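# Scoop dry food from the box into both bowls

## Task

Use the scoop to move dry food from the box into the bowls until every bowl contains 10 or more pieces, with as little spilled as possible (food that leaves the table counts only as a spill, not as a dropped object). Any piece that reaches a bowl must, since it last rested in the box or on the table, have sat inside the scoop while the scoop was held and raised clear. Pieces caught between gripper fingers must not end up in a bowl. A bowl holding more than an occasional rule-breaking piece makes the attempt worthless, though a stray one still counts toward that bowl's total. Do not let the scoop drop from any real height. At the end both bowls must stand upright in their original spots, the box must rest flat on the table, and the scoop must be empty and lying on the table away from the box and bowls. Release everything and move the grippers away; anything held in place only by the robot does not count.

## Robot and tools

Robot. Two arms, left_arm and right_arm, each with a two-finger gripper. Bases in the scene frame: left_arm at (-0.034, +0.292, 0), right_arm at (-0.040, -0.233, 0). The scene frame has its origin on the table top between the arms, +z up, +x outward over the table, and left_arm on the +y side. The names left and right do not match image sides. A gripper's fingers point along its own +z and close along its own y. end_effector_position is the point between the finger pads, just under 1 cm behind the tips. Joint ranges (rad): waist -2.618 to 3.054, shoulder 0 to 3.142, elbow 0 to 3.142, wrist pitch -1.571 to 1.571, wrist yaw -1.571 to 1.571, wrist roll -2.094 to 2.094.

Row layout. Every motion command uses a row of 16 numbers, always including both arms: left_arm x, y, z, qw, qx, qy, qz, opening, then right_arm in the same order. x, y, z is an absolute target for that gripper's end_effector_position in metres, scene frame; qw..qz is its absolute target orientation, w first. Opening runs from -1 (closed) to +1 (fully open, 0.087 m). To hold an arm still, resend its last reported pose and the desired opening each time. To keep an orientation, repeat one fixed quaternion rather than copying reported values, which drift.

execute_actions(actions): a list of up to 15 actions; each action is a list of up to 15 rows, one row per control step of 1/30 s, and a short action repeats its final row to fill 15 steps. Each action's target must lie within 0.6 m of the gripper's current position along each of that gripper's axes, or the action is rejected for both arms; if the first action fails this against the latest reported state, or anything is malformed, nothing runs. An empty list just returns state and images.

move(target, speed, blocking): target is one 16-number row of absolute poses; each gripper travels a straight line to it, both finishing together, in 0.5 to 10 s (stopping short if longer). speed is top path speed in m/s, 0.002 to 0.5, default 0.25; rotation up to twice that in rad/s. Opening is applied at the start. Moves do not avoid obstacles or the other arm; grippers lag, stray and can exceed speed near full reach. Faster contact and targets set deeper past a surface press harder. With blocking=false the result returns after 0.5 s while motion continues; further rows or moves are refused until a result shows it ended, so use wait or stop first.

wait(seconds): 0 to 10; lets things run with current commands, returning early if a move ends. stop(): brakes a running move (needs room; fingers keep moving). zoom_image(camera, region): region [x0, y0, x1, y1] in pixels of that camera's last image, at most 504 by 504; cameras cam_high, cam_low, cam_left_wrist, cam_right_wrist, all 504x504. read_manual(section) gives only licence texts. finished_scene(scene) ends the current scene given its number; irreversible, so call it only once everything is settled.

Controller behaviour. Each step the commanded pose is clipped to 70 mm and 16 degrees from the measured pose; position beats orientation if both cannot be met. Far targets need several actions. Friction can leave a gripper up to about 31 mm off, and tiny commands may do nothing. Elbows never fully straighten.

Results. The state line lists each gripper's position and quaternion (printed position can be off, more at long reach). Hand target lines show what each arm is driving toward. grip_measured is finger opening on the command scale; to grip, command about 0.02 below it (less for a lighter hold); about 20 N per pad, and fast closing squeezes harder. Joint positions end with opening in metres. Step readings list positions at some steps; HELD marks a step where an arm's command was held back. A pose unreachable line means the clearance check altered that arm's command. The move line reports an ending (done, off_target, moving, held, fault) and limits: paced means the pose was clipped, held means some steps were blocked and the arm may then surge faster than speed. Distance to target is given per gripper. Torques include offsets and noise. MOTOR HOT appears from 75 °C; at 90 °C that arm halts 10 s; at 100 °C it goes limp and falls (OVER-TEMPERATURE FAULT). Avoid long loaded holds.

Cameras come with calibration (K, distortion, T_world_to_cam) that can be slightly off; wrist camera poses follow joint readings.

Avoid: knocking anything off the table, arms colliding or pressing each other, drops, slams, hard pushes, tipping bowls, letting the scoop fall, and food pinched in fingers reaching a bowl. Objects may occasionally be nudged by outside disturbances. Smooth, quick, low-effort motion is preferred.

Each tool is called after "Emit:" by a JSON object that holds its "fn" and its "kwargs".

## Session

Emit:
{"fn": "execute_actions", "kwargs": {"actions": []}}

Scene clock: 0.00 s.
left_arm: end_effector_position=(+0.3478, +0.2920, +0.3586) grip_measured=+1.000 end_effector_quat_wxyz=(+0.706, -0.002, +0.708, -0.002) | right_arm: end_effector_position=(+0.2450, -0.2640, +0.1514) grip_measured=-0.594 end_effector_quat_wxyz=(+0.286, +0.049, +0.957, -0.017)
Joint positions: left_arm=[ 0.013  1.044  1.041  0.001 -0.    -0.005  0.087] | right_arm=[-0.017  1.235  1.074 -0.828  0.001 -0.005  0.018]
Joint velocities: left_arm=[-0.022  0.007 -0.007 -0.037  0.007 -0.037  0.   ] | right_arm=[ 0.002 -0.022 -0.012 -0.081 -0.022 -0.051 -0.001]
Joint torques (N m, as the arm reports them, + toward a larger angle): no reading
Hand target (left_arm): +0.348, +0.292, +0.359; +0.706, -0.002, +0.708, -0.002
Hand target (right_arm): +0.246, -0.264, +0.152; +0.288, +0.049, +0.956, -0.017
camera_calibration (this result's frames):
cam_right_wrist: T_world_to_cam=[[-0.159555, -0.987189, -0.000676398, -0.220813], [-0.948466, 0.153107, 0.277436, 0.25415], [-0.273778, 0.0449079, -0.960744, 0.368739], [0, 0, 0, 1]] pos_world=[0.306773, -0.273456, 0.283604]

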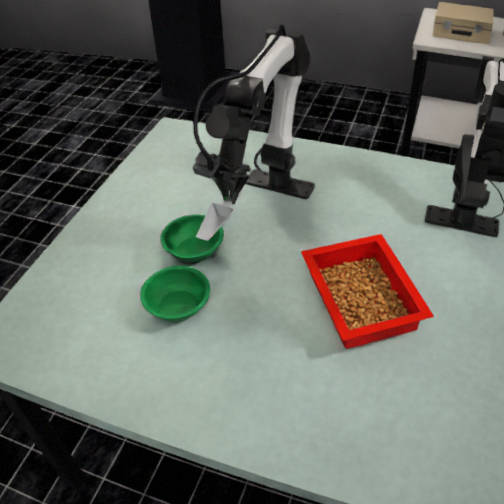

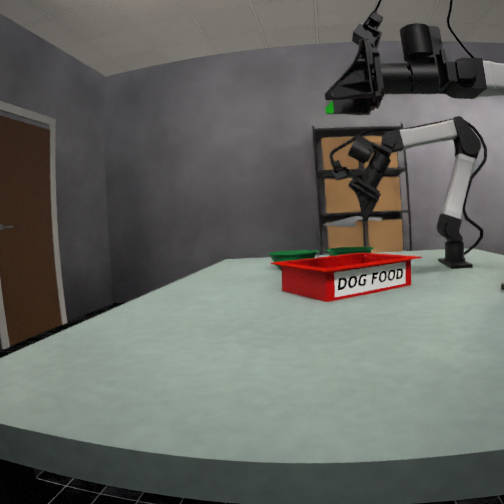

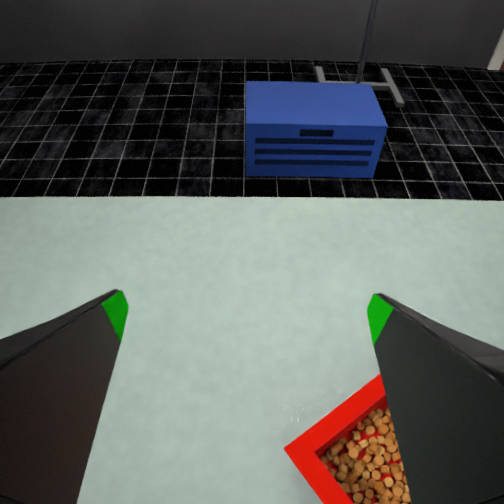

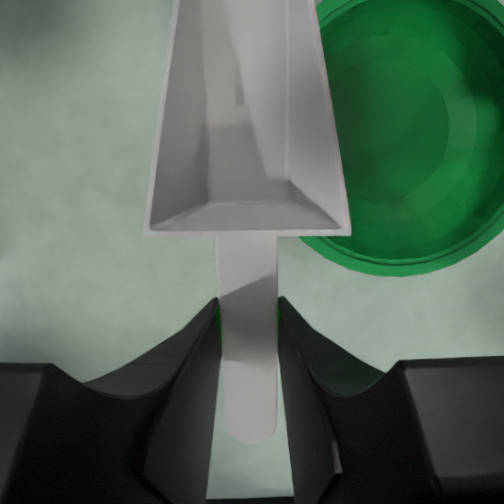

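Emit:
{"fn": "zoom_image", "kwargs": {"camera": "cam_high", "region": [120, 150, 450, 360]}}

Region (120, 150, 450, 360) of cam_high's 504x504 image, scaled by 1.527, with more detail than that image has; it fills the top 321 rows of this view, and the rest is white.

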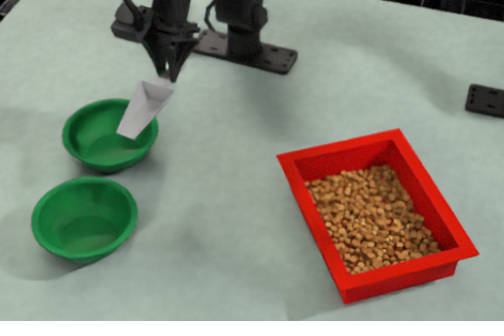

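Emit:
{"fn": "move", "kwargs": {"target": [0.3478,0.2920,0.3586,0.706,-0.002,0.708,-0.002,1, 0.236,-0.010,0.15,0.1245,-0.2981,0.9455,0.0392,-0.7], "speed": 0.25}}

Emit:
{"fn": "move", "kwargs": {"target": [0.3478,0.2920,0.3586,0.706,-0.002,0.708,-0.002,1, 0.239,-0.006,0.080,0.1245,-0.2981,0.9455,0.0392,-0.7], "speed": 0.1}}

Emit:
{"fn": "move", "kwargs": {"target": [0.3478,0.2920,0.3586,0.706,-0.002,0.708,-0.002,1, 0.280,0.022,0.060,0.1245,-0.2981,0.9455,0.0392,-0.7], "speed": 0.05}}

Emit:
{"fn": "zoom_image", "kwargs": {"camera": "cam_high", "region": [270, 190, 450, 360]}}

Scene clock: 62.13 s.
left_arm: end_effector_position=(+0.3478, +0.2920, +0.3586) grip_measured=+1.000 end_effector_quat_wxyz=(+0.706, -0.002, +0.708, -0.002) | right_arm: end_effector_position=(+0.2295, -0.0160, +0.1445) grip_measured=-0.594 end_effector_quat_wxyz=(+0.120, -0.291, +0.949, +0.034)
Joint positions: left_arm=[ 0.013  1.044  1.041  0.001 -0.    -0.005  0.087] | right_arm=[ 0.77   1.776  1.633 -1.179  0.026  0.083  0.018]
Joint velocities: left_arm=[ 0.007 -0.002 -0.007  0.051  0.022 -0.051  0.   ] | right_arm=[ 0.002  0.002 -0.007  0.007 -0.037  0.007 -0.   ]
Joint torques (N m, as the arm reports them, + toward a larger angle): left_arm=[ 0.52 -3.18  6.53  1.99  0.15  0.09] | right_arm=[ 1.17 -9.63  9.08  0.81 -0.12 -0.07]
Hand target (left_arm): +0.348, +0.292, +0.359; +0.706, -0.002, +0.708, -0.002
Hand target (right_arm): +0.232, -0.010, +0.150; +0.126, -0.298, +0.945, +0.042
Off the commanded pose (left_arm): 0.000 m, 0 deg.
Off the commanded pose (right_arm): 0.010 m, 1 deg.
move: done
camera_calibration (this result's frames):
cam_right_wrist: T_world_to_cam=[[0.5133, -0.858008, 0.018591, -0.133595], [-0.707907, -0.411057, 0.574369, 0.0962619], [-0.485172, -0.307984, -0.818385, 0.369031], [0, 0, 0, 1]] pos_world=[0.315762, 0.038599, 0.249203]

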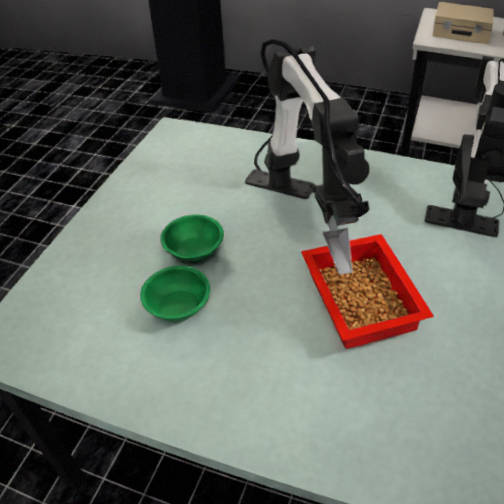

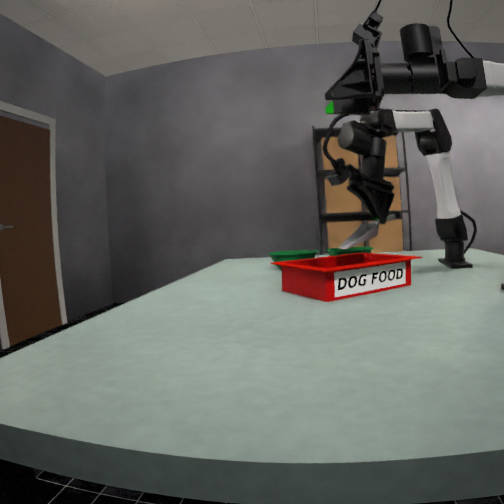

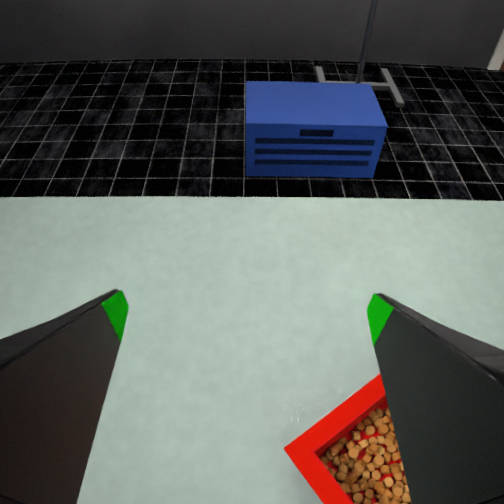

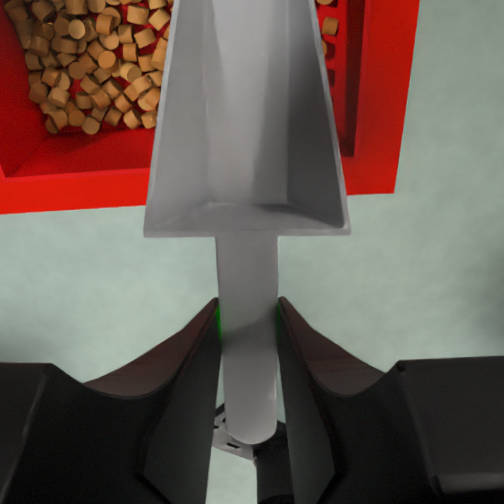

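Scene clock: 63.37 s.
left_arm: end_effector_position=(+0.3478, +0.2920, +0.3586) grip_measured=+1.000 end_effector_quat_wxyz=(+0.706, -0.002, +0.708, -0.002) | right_arm: end_effector_position=(+0.2393, -0.0082, +0.0856) grip_measured=-0.594 end_effector_quat_wxyz=(+0.125, -0.291, +0.948, +0.036)
Joint positions: left_arm=[ 0.013  1.044  1.041  0.001 -0.    -0.005  0.087] | right_arm=[ 0.77   1.816  1.449 -0.942  0.026  0.081  0.018]
Joint velocities: left_arm=[-0.027 -0.002 -0.012 -0.022  0.007  0.022  0.   ] | right_arm=[ 0.002  0.002  0.017  0.022 -0.007 -0.022 -0.   ]
Joint torques (N m, as the arm reports them, + toward a larger angle): left_arm=[ 0.73 -3.15  6.36  1.95  0.13  0.12] | right_arm=[  1.05 -10.43   5.33   1.03  -0.1   -0.06]
Hand target (left_arm): +0.348, +0.292, +0.359; +0.706, -0.002, +0.708, -0.002
Hand target (right_arm): +0.238, -0.006, +0.080; +0.124, -0.298, +0.946, +0.039
Off the commanded pose (left_arm): 0.000 m, 0 deg.
Off the commanded pose (right_arm): 0.006 m, 1 deg.
move: done
camera_calibration (this result's frames):
cam_right_wrist: T_world_to_cam=[[0.514717, -0.857182, 0.0174692, -0.131049], [-0.712361, -0.41624, 0.565054, 0.142049], [-0.477083, -0.303287, -0.824869, 0.326653], [0, 0, 0, 1]] pos_world=[0.324484, 0.0458636, 0.19147]

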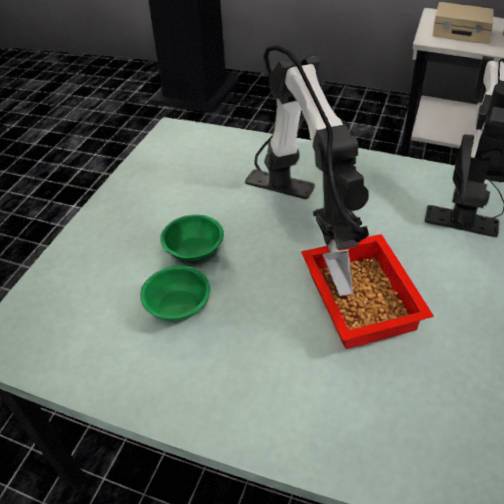

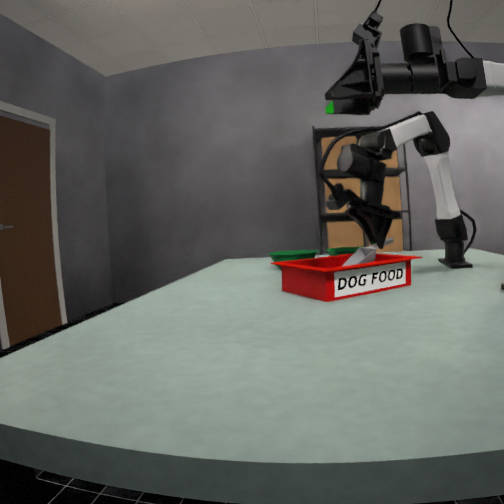

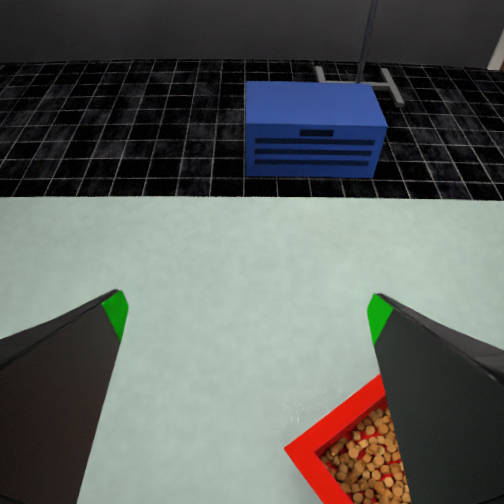

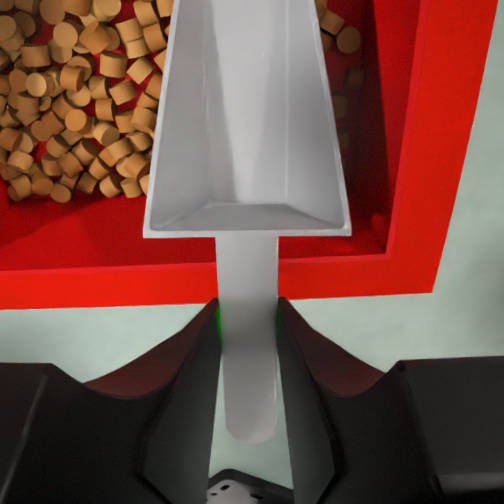

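Scene clock: 64.80 s.
left_arm: end_effector_position=(+0.3478, +0.2920, +0.3586) grip_measured=+1.000 end_effector_quat_wxyz=(+0.706, -0.002, +0.708, -0.002) | right_arm: end_effector_position=(+0.2745, +0.0199, +0.0637) grip_measured=-0.594 end_effector_quat_wxyz=(+0.127, -0.295, +0.946, +0.036)
Joint positions: left_arm=[ 0.013  1.044  1.041  0.001 -0.    -0.005  0.087] | right_arm=[ 0.77   1.998  1.606 -0.915  0.026  0.073  0.018]
Joint velocities: left_arm=[-0.032  0.002  0.022 -0.037 -0.037  0.007  0.   ] | right_arm=[-0.022 -0.012  0.012  0.007  0.037 -0.007  0.001]
Joint torques (N m, as the arm reports them, + toward a larger angle): left_arm=[ 0.74 -3.11  6.4   1.96  0.17  0.01] | right_arm=[  0.5  -10.47   8.4    0.86  -0.12  -0.07]
Hand target (left_arm): +0.348, +0.292, +0.359; +0.706, -0.002, +0.708, -0.002
Hand target (right_arm): +0.279, +0.023, +0.060; +0.125, -0.298, +0.946, +0.039
Off the commanded pose (left_arm): 0.000 m, 0 deg.
Off the commanded pose (right_arm): 0.007 m, 1 deg.
move: done
camera_calibration (this result's frames):
cam_right_wrist: T_world_to_cam=[[0.521273, -0.853174, 0.0191893, -0.126703], [-0.710936, -0.42171, 0.562788, 0.19111], [-0.472064, -0.307009, -0.826378, 0.332644], [0, 0, 0, 1]] pos_world=[0.358944, 0.0746177, 0.169767]

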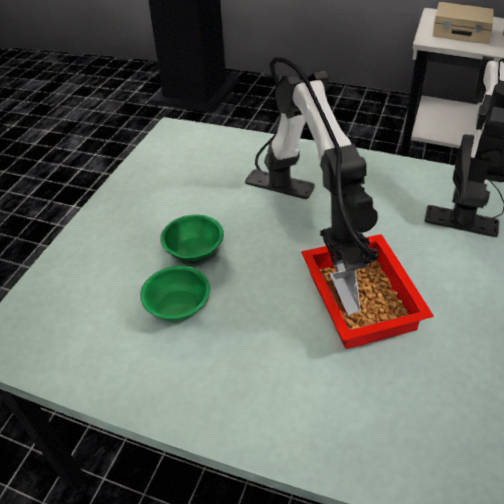

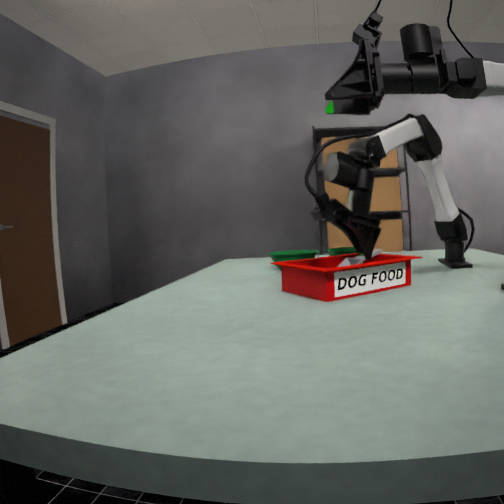

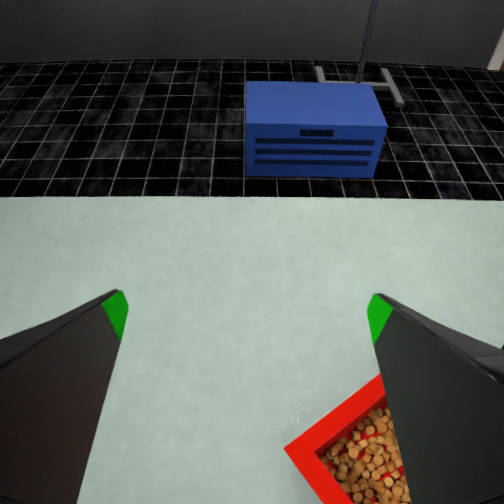

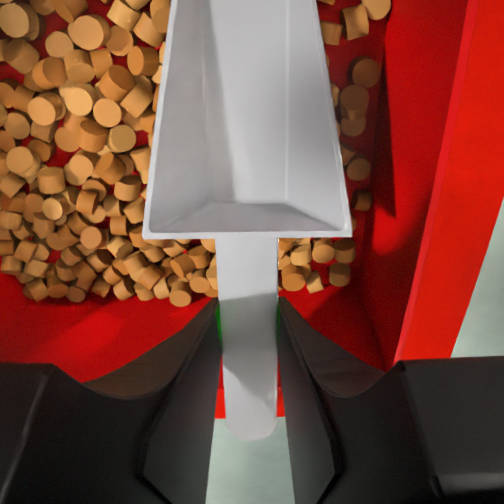

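Region (270, 190, 450, 360) of cam_high's 504x504 image, scaled by 2.800, with more detail than that image has.

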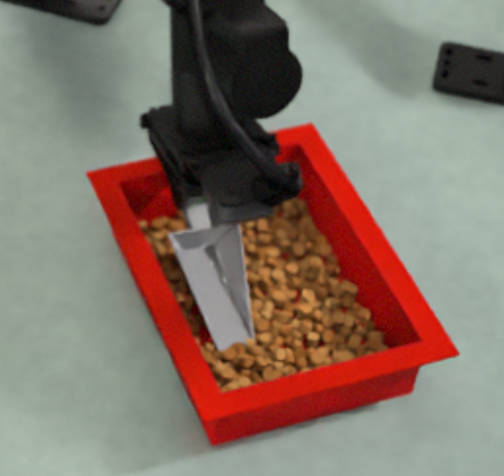

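Emit:
{"fn": "move", "kwargs": {"target": [0.3478,0.2920,0.3586,0.706,-0.002,0.708,-0.002,1, 0.337,0.062,0.058,0.1245,-0.2981,0.9455,0.0392,-0.7], "speed": 0.05}}

Emit:
{"fn": "zoom_image", "kwargs": {"camera": "cam_high", "region": [270, 190, 450, 360]}}

Scene clock: 74.93 s.
left_arm: end_effector_position=(+0.3478, +0.2920, +0.3586) grip_measured=+1.000 end_effector_quat_wxyz=(+0.706, -0.002, +0.708, -0.002) | right_arm: end_effector_position=(+0.3342, +0.0680, +0.0635) grip_measured=-0.594 end_effector_quat_wxyz=(+0.137, -0.298, +0.944, +0.040)
Joint positions: left_arm=[ 0.013  1.044  1.041  0.001 -0.    -0.005  0.087] | right_arm=[ 0.77   2.309  2.092 -1.069  0.025  0.065  0.018]
Joint velocities: left_arm=[ 0.002  0.002 -0.002 -0.037 -0.007  0.081  0.   ] | right_arm=[-0.027 -0.007  0.002 -0.022 -0.051 -0.081 -0.   ]
Joint torques (N m, as the arm reports them, + toward a larger angle): left_arm=[ 0.65 -3.19  6.47  1.99  0.14  0.07] | right_arm=[ -0.35 -13.53   8.47   0.68  -0.14  -0.03]
Hand target (left_arm): +0.348, +0.292, +0.359; +0.706, -0.002, +0.708, -0.002
Hand target (right_arm): +0.337, +0.063, +0.058; +0.125, -0.298, +0.946, +0.040
Off the commanded pose (left_arm): 0.000 m, 0 deg.
Off the commanded pose (right_arm): 0.009 m, 1 deg.
move: done
camera_calibration (this result's frames):
cam_right_wrist: T_world_to_cam=[[0.527679, -0.849257, 0.017805, -0.119117], [-0.717481, -0.434385, 0.544546, 0.258132], [-0.454726, -0.300121, -0.838542, 0.369932], [0, 0, 0, 1]] pos_world=[0.416278, 0.121992, 0.171759]

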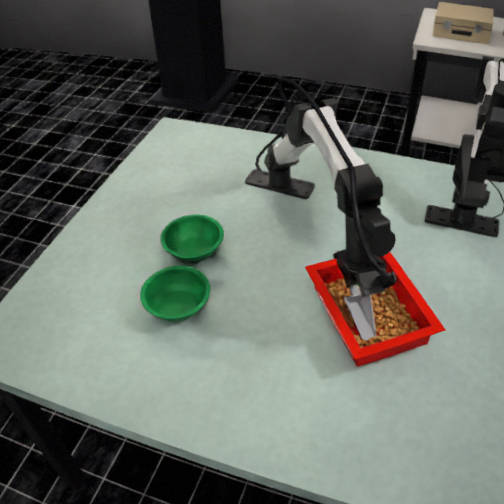

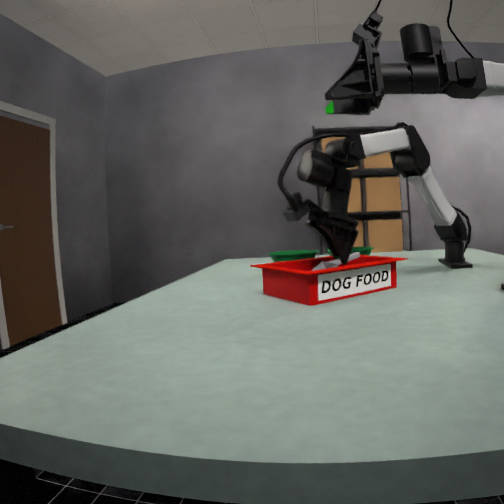

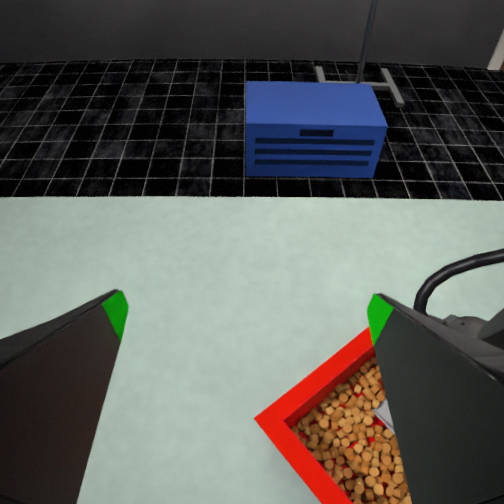

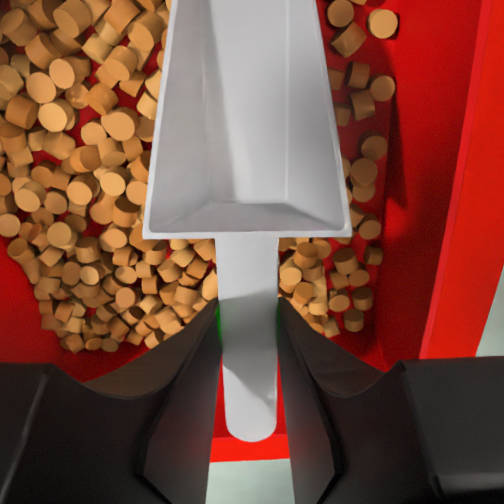

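Region (270, 190, 450, 360) of cam_high's 504x504 image, scaled by 2.800, with more detail than that image has.

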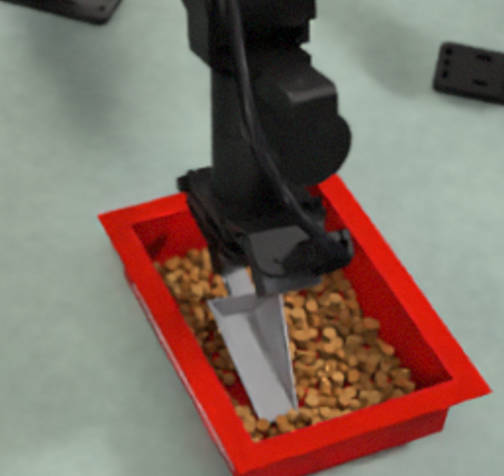

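Emit:
{"fn": "move", "kwargs": {"target": [0.3478,0.2920,0.3586,0.706,-0.002,0.708,-0.002,1, 0.195,-0.030,0.066,0.1245,-0.2981,0.9455,0.0392,-0.7], "speed": 0.08}}

Emit:
{"fn": "zoom_image", "kwargs": {"camera": "cam_high", "region": [120, 150, 450, 360]}}

Scene clock: 120.70 s.
left_arm: end_effector_position=(+0.3478, +0.2920, +0.3586) grip_measured=+1.000 end_effector_quat_wxyz=(+0.706, -0.002, +0.708, -0.002) | right_arm: end_effector_position=(+0.2054, -0.0307, +0.0670) grip_measured=-0.594 end_effector_quat_wxyz=(+0.130, -0.297, +0.945, +0.040)
Joint positions: left_arm=[ 0.013  1.044  1.041  0.001 -0.    -0.005  0.087] | right_arm=[ 0.782  1.668  1.196 -0.828  0.025  0.08   0.018]
Joint velocities: left_arm=[ 0.017 -0.012 -0.017 -0.007 -0.037 -0.007  0.   ] | right_arm=[-0.002  0.002 -0.007 -0.022 -0.007 -0.037  0.   ]
Joint torques (N m, as the arm reports them, + toward a larger angle): left_arm=[ 0.57 -3.1   6.29  1.98  0.21  0.04] | right_arm=[  1.6  -10.96   4.39   0.83  -0.02   0.12]
Hand target (left_arm): +0.348, +0.292, +0.359; +0.706, -0.002, +0.708, -0.002
Hand target (right_arm): +0.196, -0.033, +0.065; +0.124, -0.298, +0.946, +0.039
Off the commanded pose (left_arm): 0.000 m, 0 deg.
Off the commanded pose (right_arm): 0.010 m, 1 deg.
move: done
camera_calibration (this result's frames):
cam_right_wrist: T_world_to_cam=[[0.525792, -0.850472, 0.0155063, -0.134502], [-0.711437, -0.429697, 0.556074, 0.119051], [-0.466262, -0.303411, -0.830988, 0.286411], [0, 0, 0, 1]] pos_world=[0.28896, 0.0236658, 0.173888]

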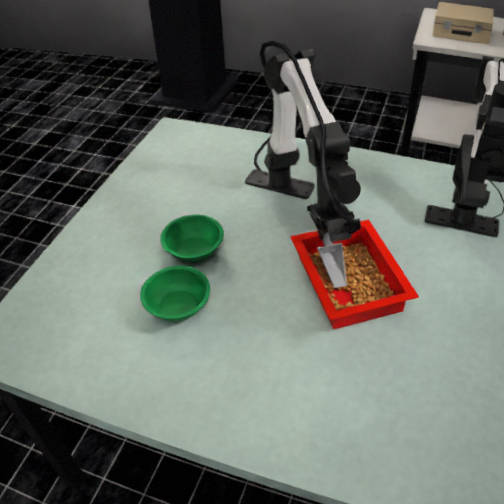

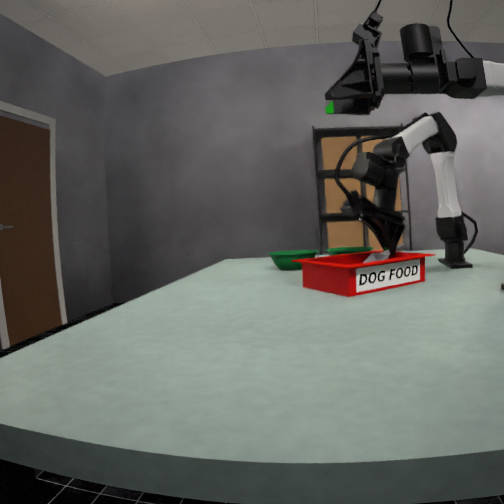

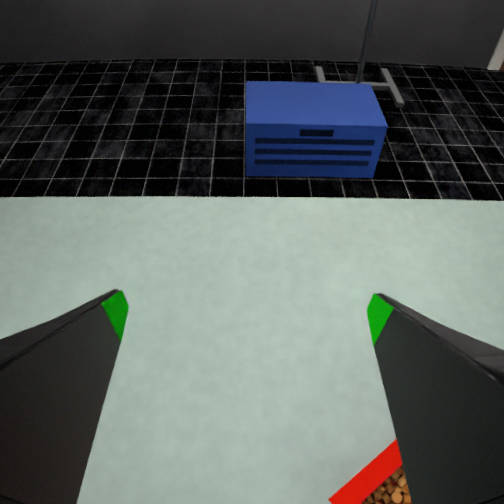

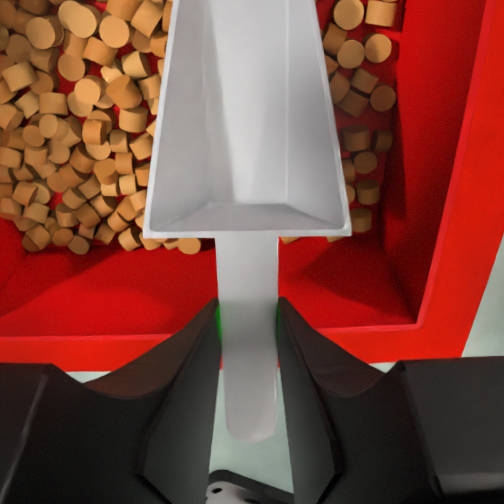

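Region (120, 150, 450, 360) of cam_high's 504x504 image, scaled by 1.527, with more detail than that image has; it fills the top 321 rows of this view, and the rest is white.

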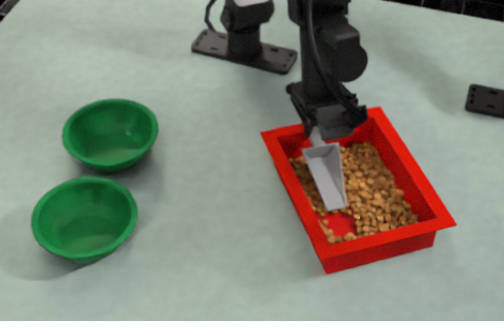

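Emit:
{"fn": "move", "kwargs": {"target": [0.3478,0.2920,0.3586,0.706,-0.002,0.708,-0.002,1, 0.220,-0.021,0.088,0.0541,-0.3002,0.9522,0.0170,-0.7], "speed": 0.08}}

Emit:
{"fn": "move", "kwargs": {"target": [0.3478,0.2920,0.3586,0.706,-0.002,0.708,-0.002,1, 0.228,-0.015,0.070,0.0541,-0.3002,0.9522,0.0170,-0.7], "speed": 0.04}}

Emit:
{"fn": "zoom_image", "kwargs": {"camera": "cam_high", "region": [260, 180, 440, 340]}}

Scene clock: 144.33 s.
left_arm: end_effector_position=(+0.3478, +0.2920, +0.3586) grip_measured=+1.000 end_effector_quat_wxyz=(+0.706, -0.002, +0.708, -0.002) | right_arm: end_effector_position=(+0.2139, -0.0223, +0.0842) grip_measured=-0.594 end_effector_quat_wxyz=(+0.052, -0.301, +0.952, +0.011)
Joint positions: left_arm=[ 0.013  1.044  1.041  0.001 -0.    -0.005  0.087] | right_arm=[ 0.782  1.857  1.497 -1.106  0.019  0.078  0.018]
Joint velocities: left_arm=[-0.012 -0.007 -0.012  0.022  0.037 -0.066  0.   ] | right_arm=[-0.012  0.002 -0.007  0.037  0.037  0.022 -0.002]
Joint torques (N m, as the arm reports them, + toward a larger angle): left_arm=[ 0.82 -3.16  6.4   1.92  0.11  0.05] | right_arm=[-0.18 -9.84  8.92  0.47 -0.14 -0.06]
Hand target (left_arm): +0.348, +0.292, +0.359; +0.706, -0.002, +0.708, -0.002
Hand target (right_arm): +0.220, -0.021, +0.088; +0.054, -0.300, +0.952, +0.017
Off the commanded pose (left_arm): 0.000 m, 0 deg.
Off the commanded pose (right_arm): 0.007 m, 1 deg.
move: done
camera_calibration (this result's frames):
cam_right_wrist: T_world_to_cam=[[0.53119, -0.846637, 0.0322871, -0.134601], [-0.628659, -0.368307, 0.684937, 0.0919672], [-0.568001, -0.384129, -0.727887, 0.318574], [0, 0, 0, 1]] pos_world=[0.310265, 0.0422878, 0.17324]

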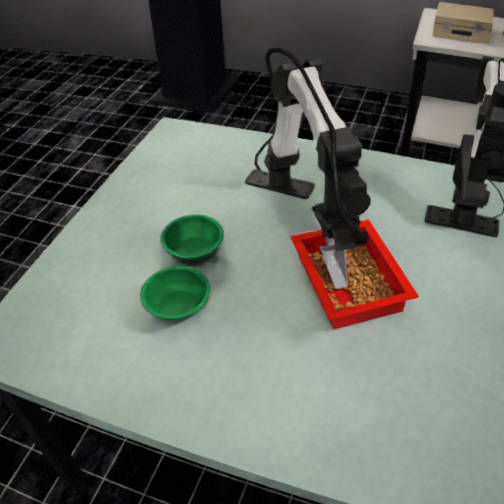

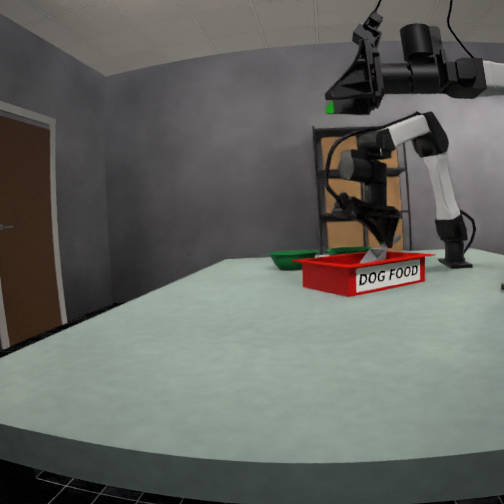

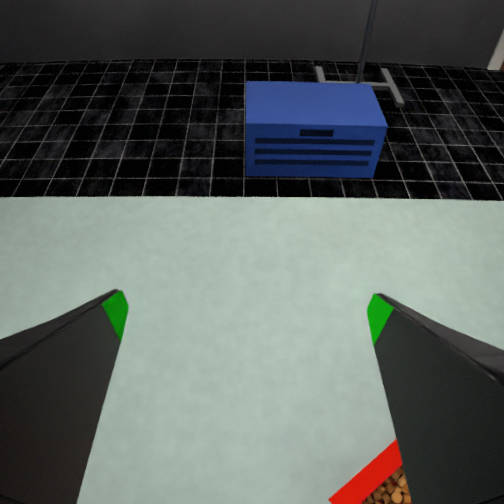

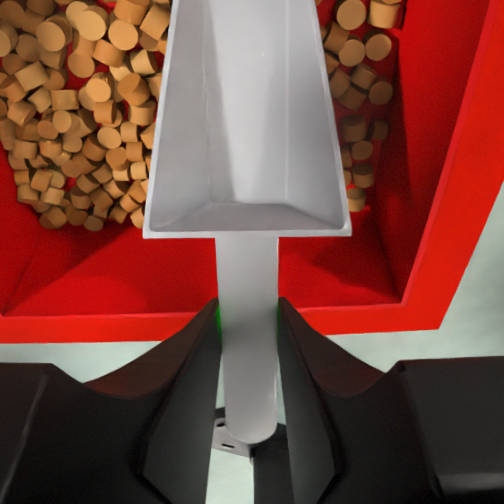

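Scene clock: 145.20 s.
left_arm: end_effector_position=(+0.3478, +0.2920, +0.3586) grip_measured=+1.000 end_effector_quat_wxyz=(+0.706, -0.002, +0.708, -0.002) | right_arm: end_effector_position=(+0.2192, -0.0179, +0.0728) grip_measured=-0.594 end_effector_quat_wxyz=(+0.051, -0.302, +0.952, +0.011)
Joint positions: left_arm=[ 0.013  1.044  1.041  0.001 -0.    -0.005  0.087] | right_arm=[ 0.782  1.892  1.497 -1.074  0.019  0.078  0.018]
Joint velocities: left_arm=[-0.012 -0.017  0.002 -0.022 -0.11  -0.022  0.   ] | right_arm=[-0.007  0.007 -0.002 -0.022 -0.007  0.022 -0.001]
Joint torques (N m, as the arm reports them, + toward a larger angle): left_arm=[ 0.67 -3.34  6.4   1.94  0.14  0.07] | right_arm=[-0.1  -9.26  8.    0.66 -0.11 -0.06]
Hand target (left_arm): +0.348, +0.292, +0.359; +0.706, -0.002, +0.708, -0.002
Hand target (right_arm): +0.228, -0.015, +0.070; +0.054, -0.300, +0.952, +0.017
Off the commanded pose (left_arm): 0.000 m, 0 deg.
Off the commanded pose (right_arm): 0.010 m, 1 deg.
move: done
camera_calibration (this result's frames):
cam_right_wrist: T_world_to_cam=[[0.531897, -0.846176, 0.0327182, -0.133538], [-0.626997, -0.367566, 0.686855, 0.104212], [-0.569175, -0.385851, -0.726057, 0.315084], [0, 0, 0, 1]] pos_world=[0.315707, 0.0468838, 0.16156]

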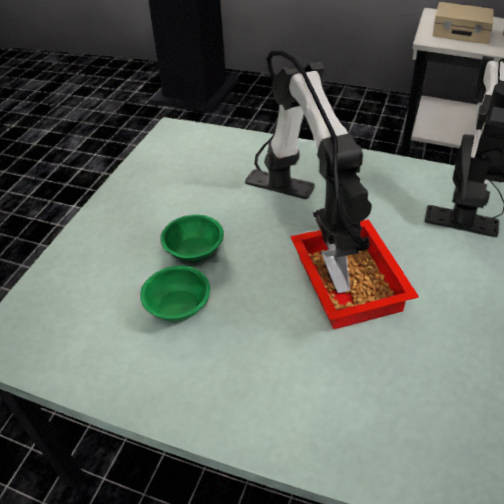

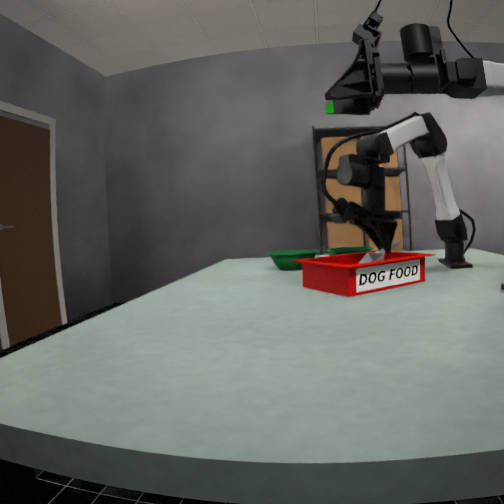

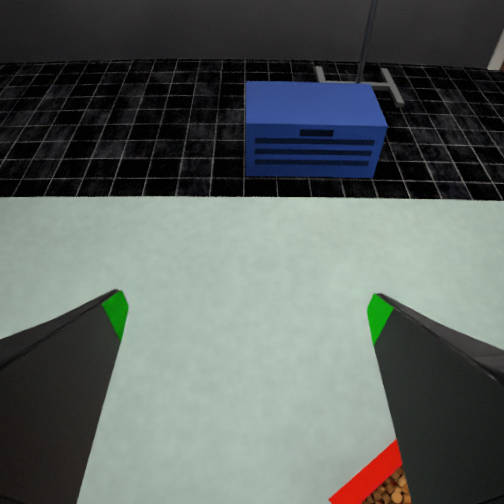

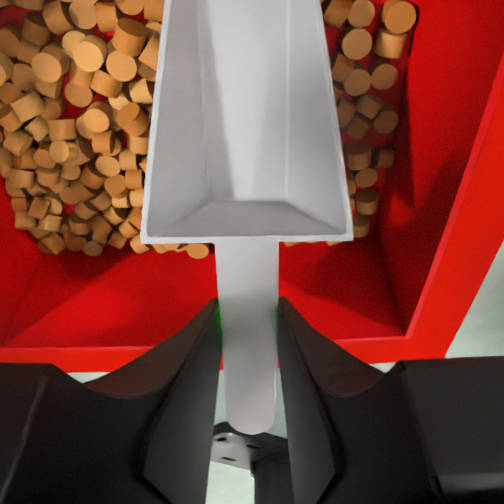

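Region (260, 180, 440, 340) of cam_high's 504x504 image, scaled by 2.800, with more detail than that image has.

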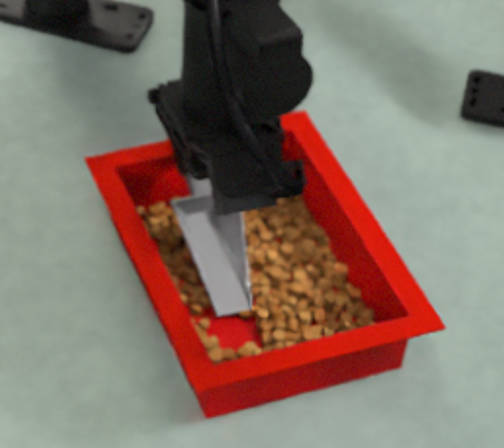

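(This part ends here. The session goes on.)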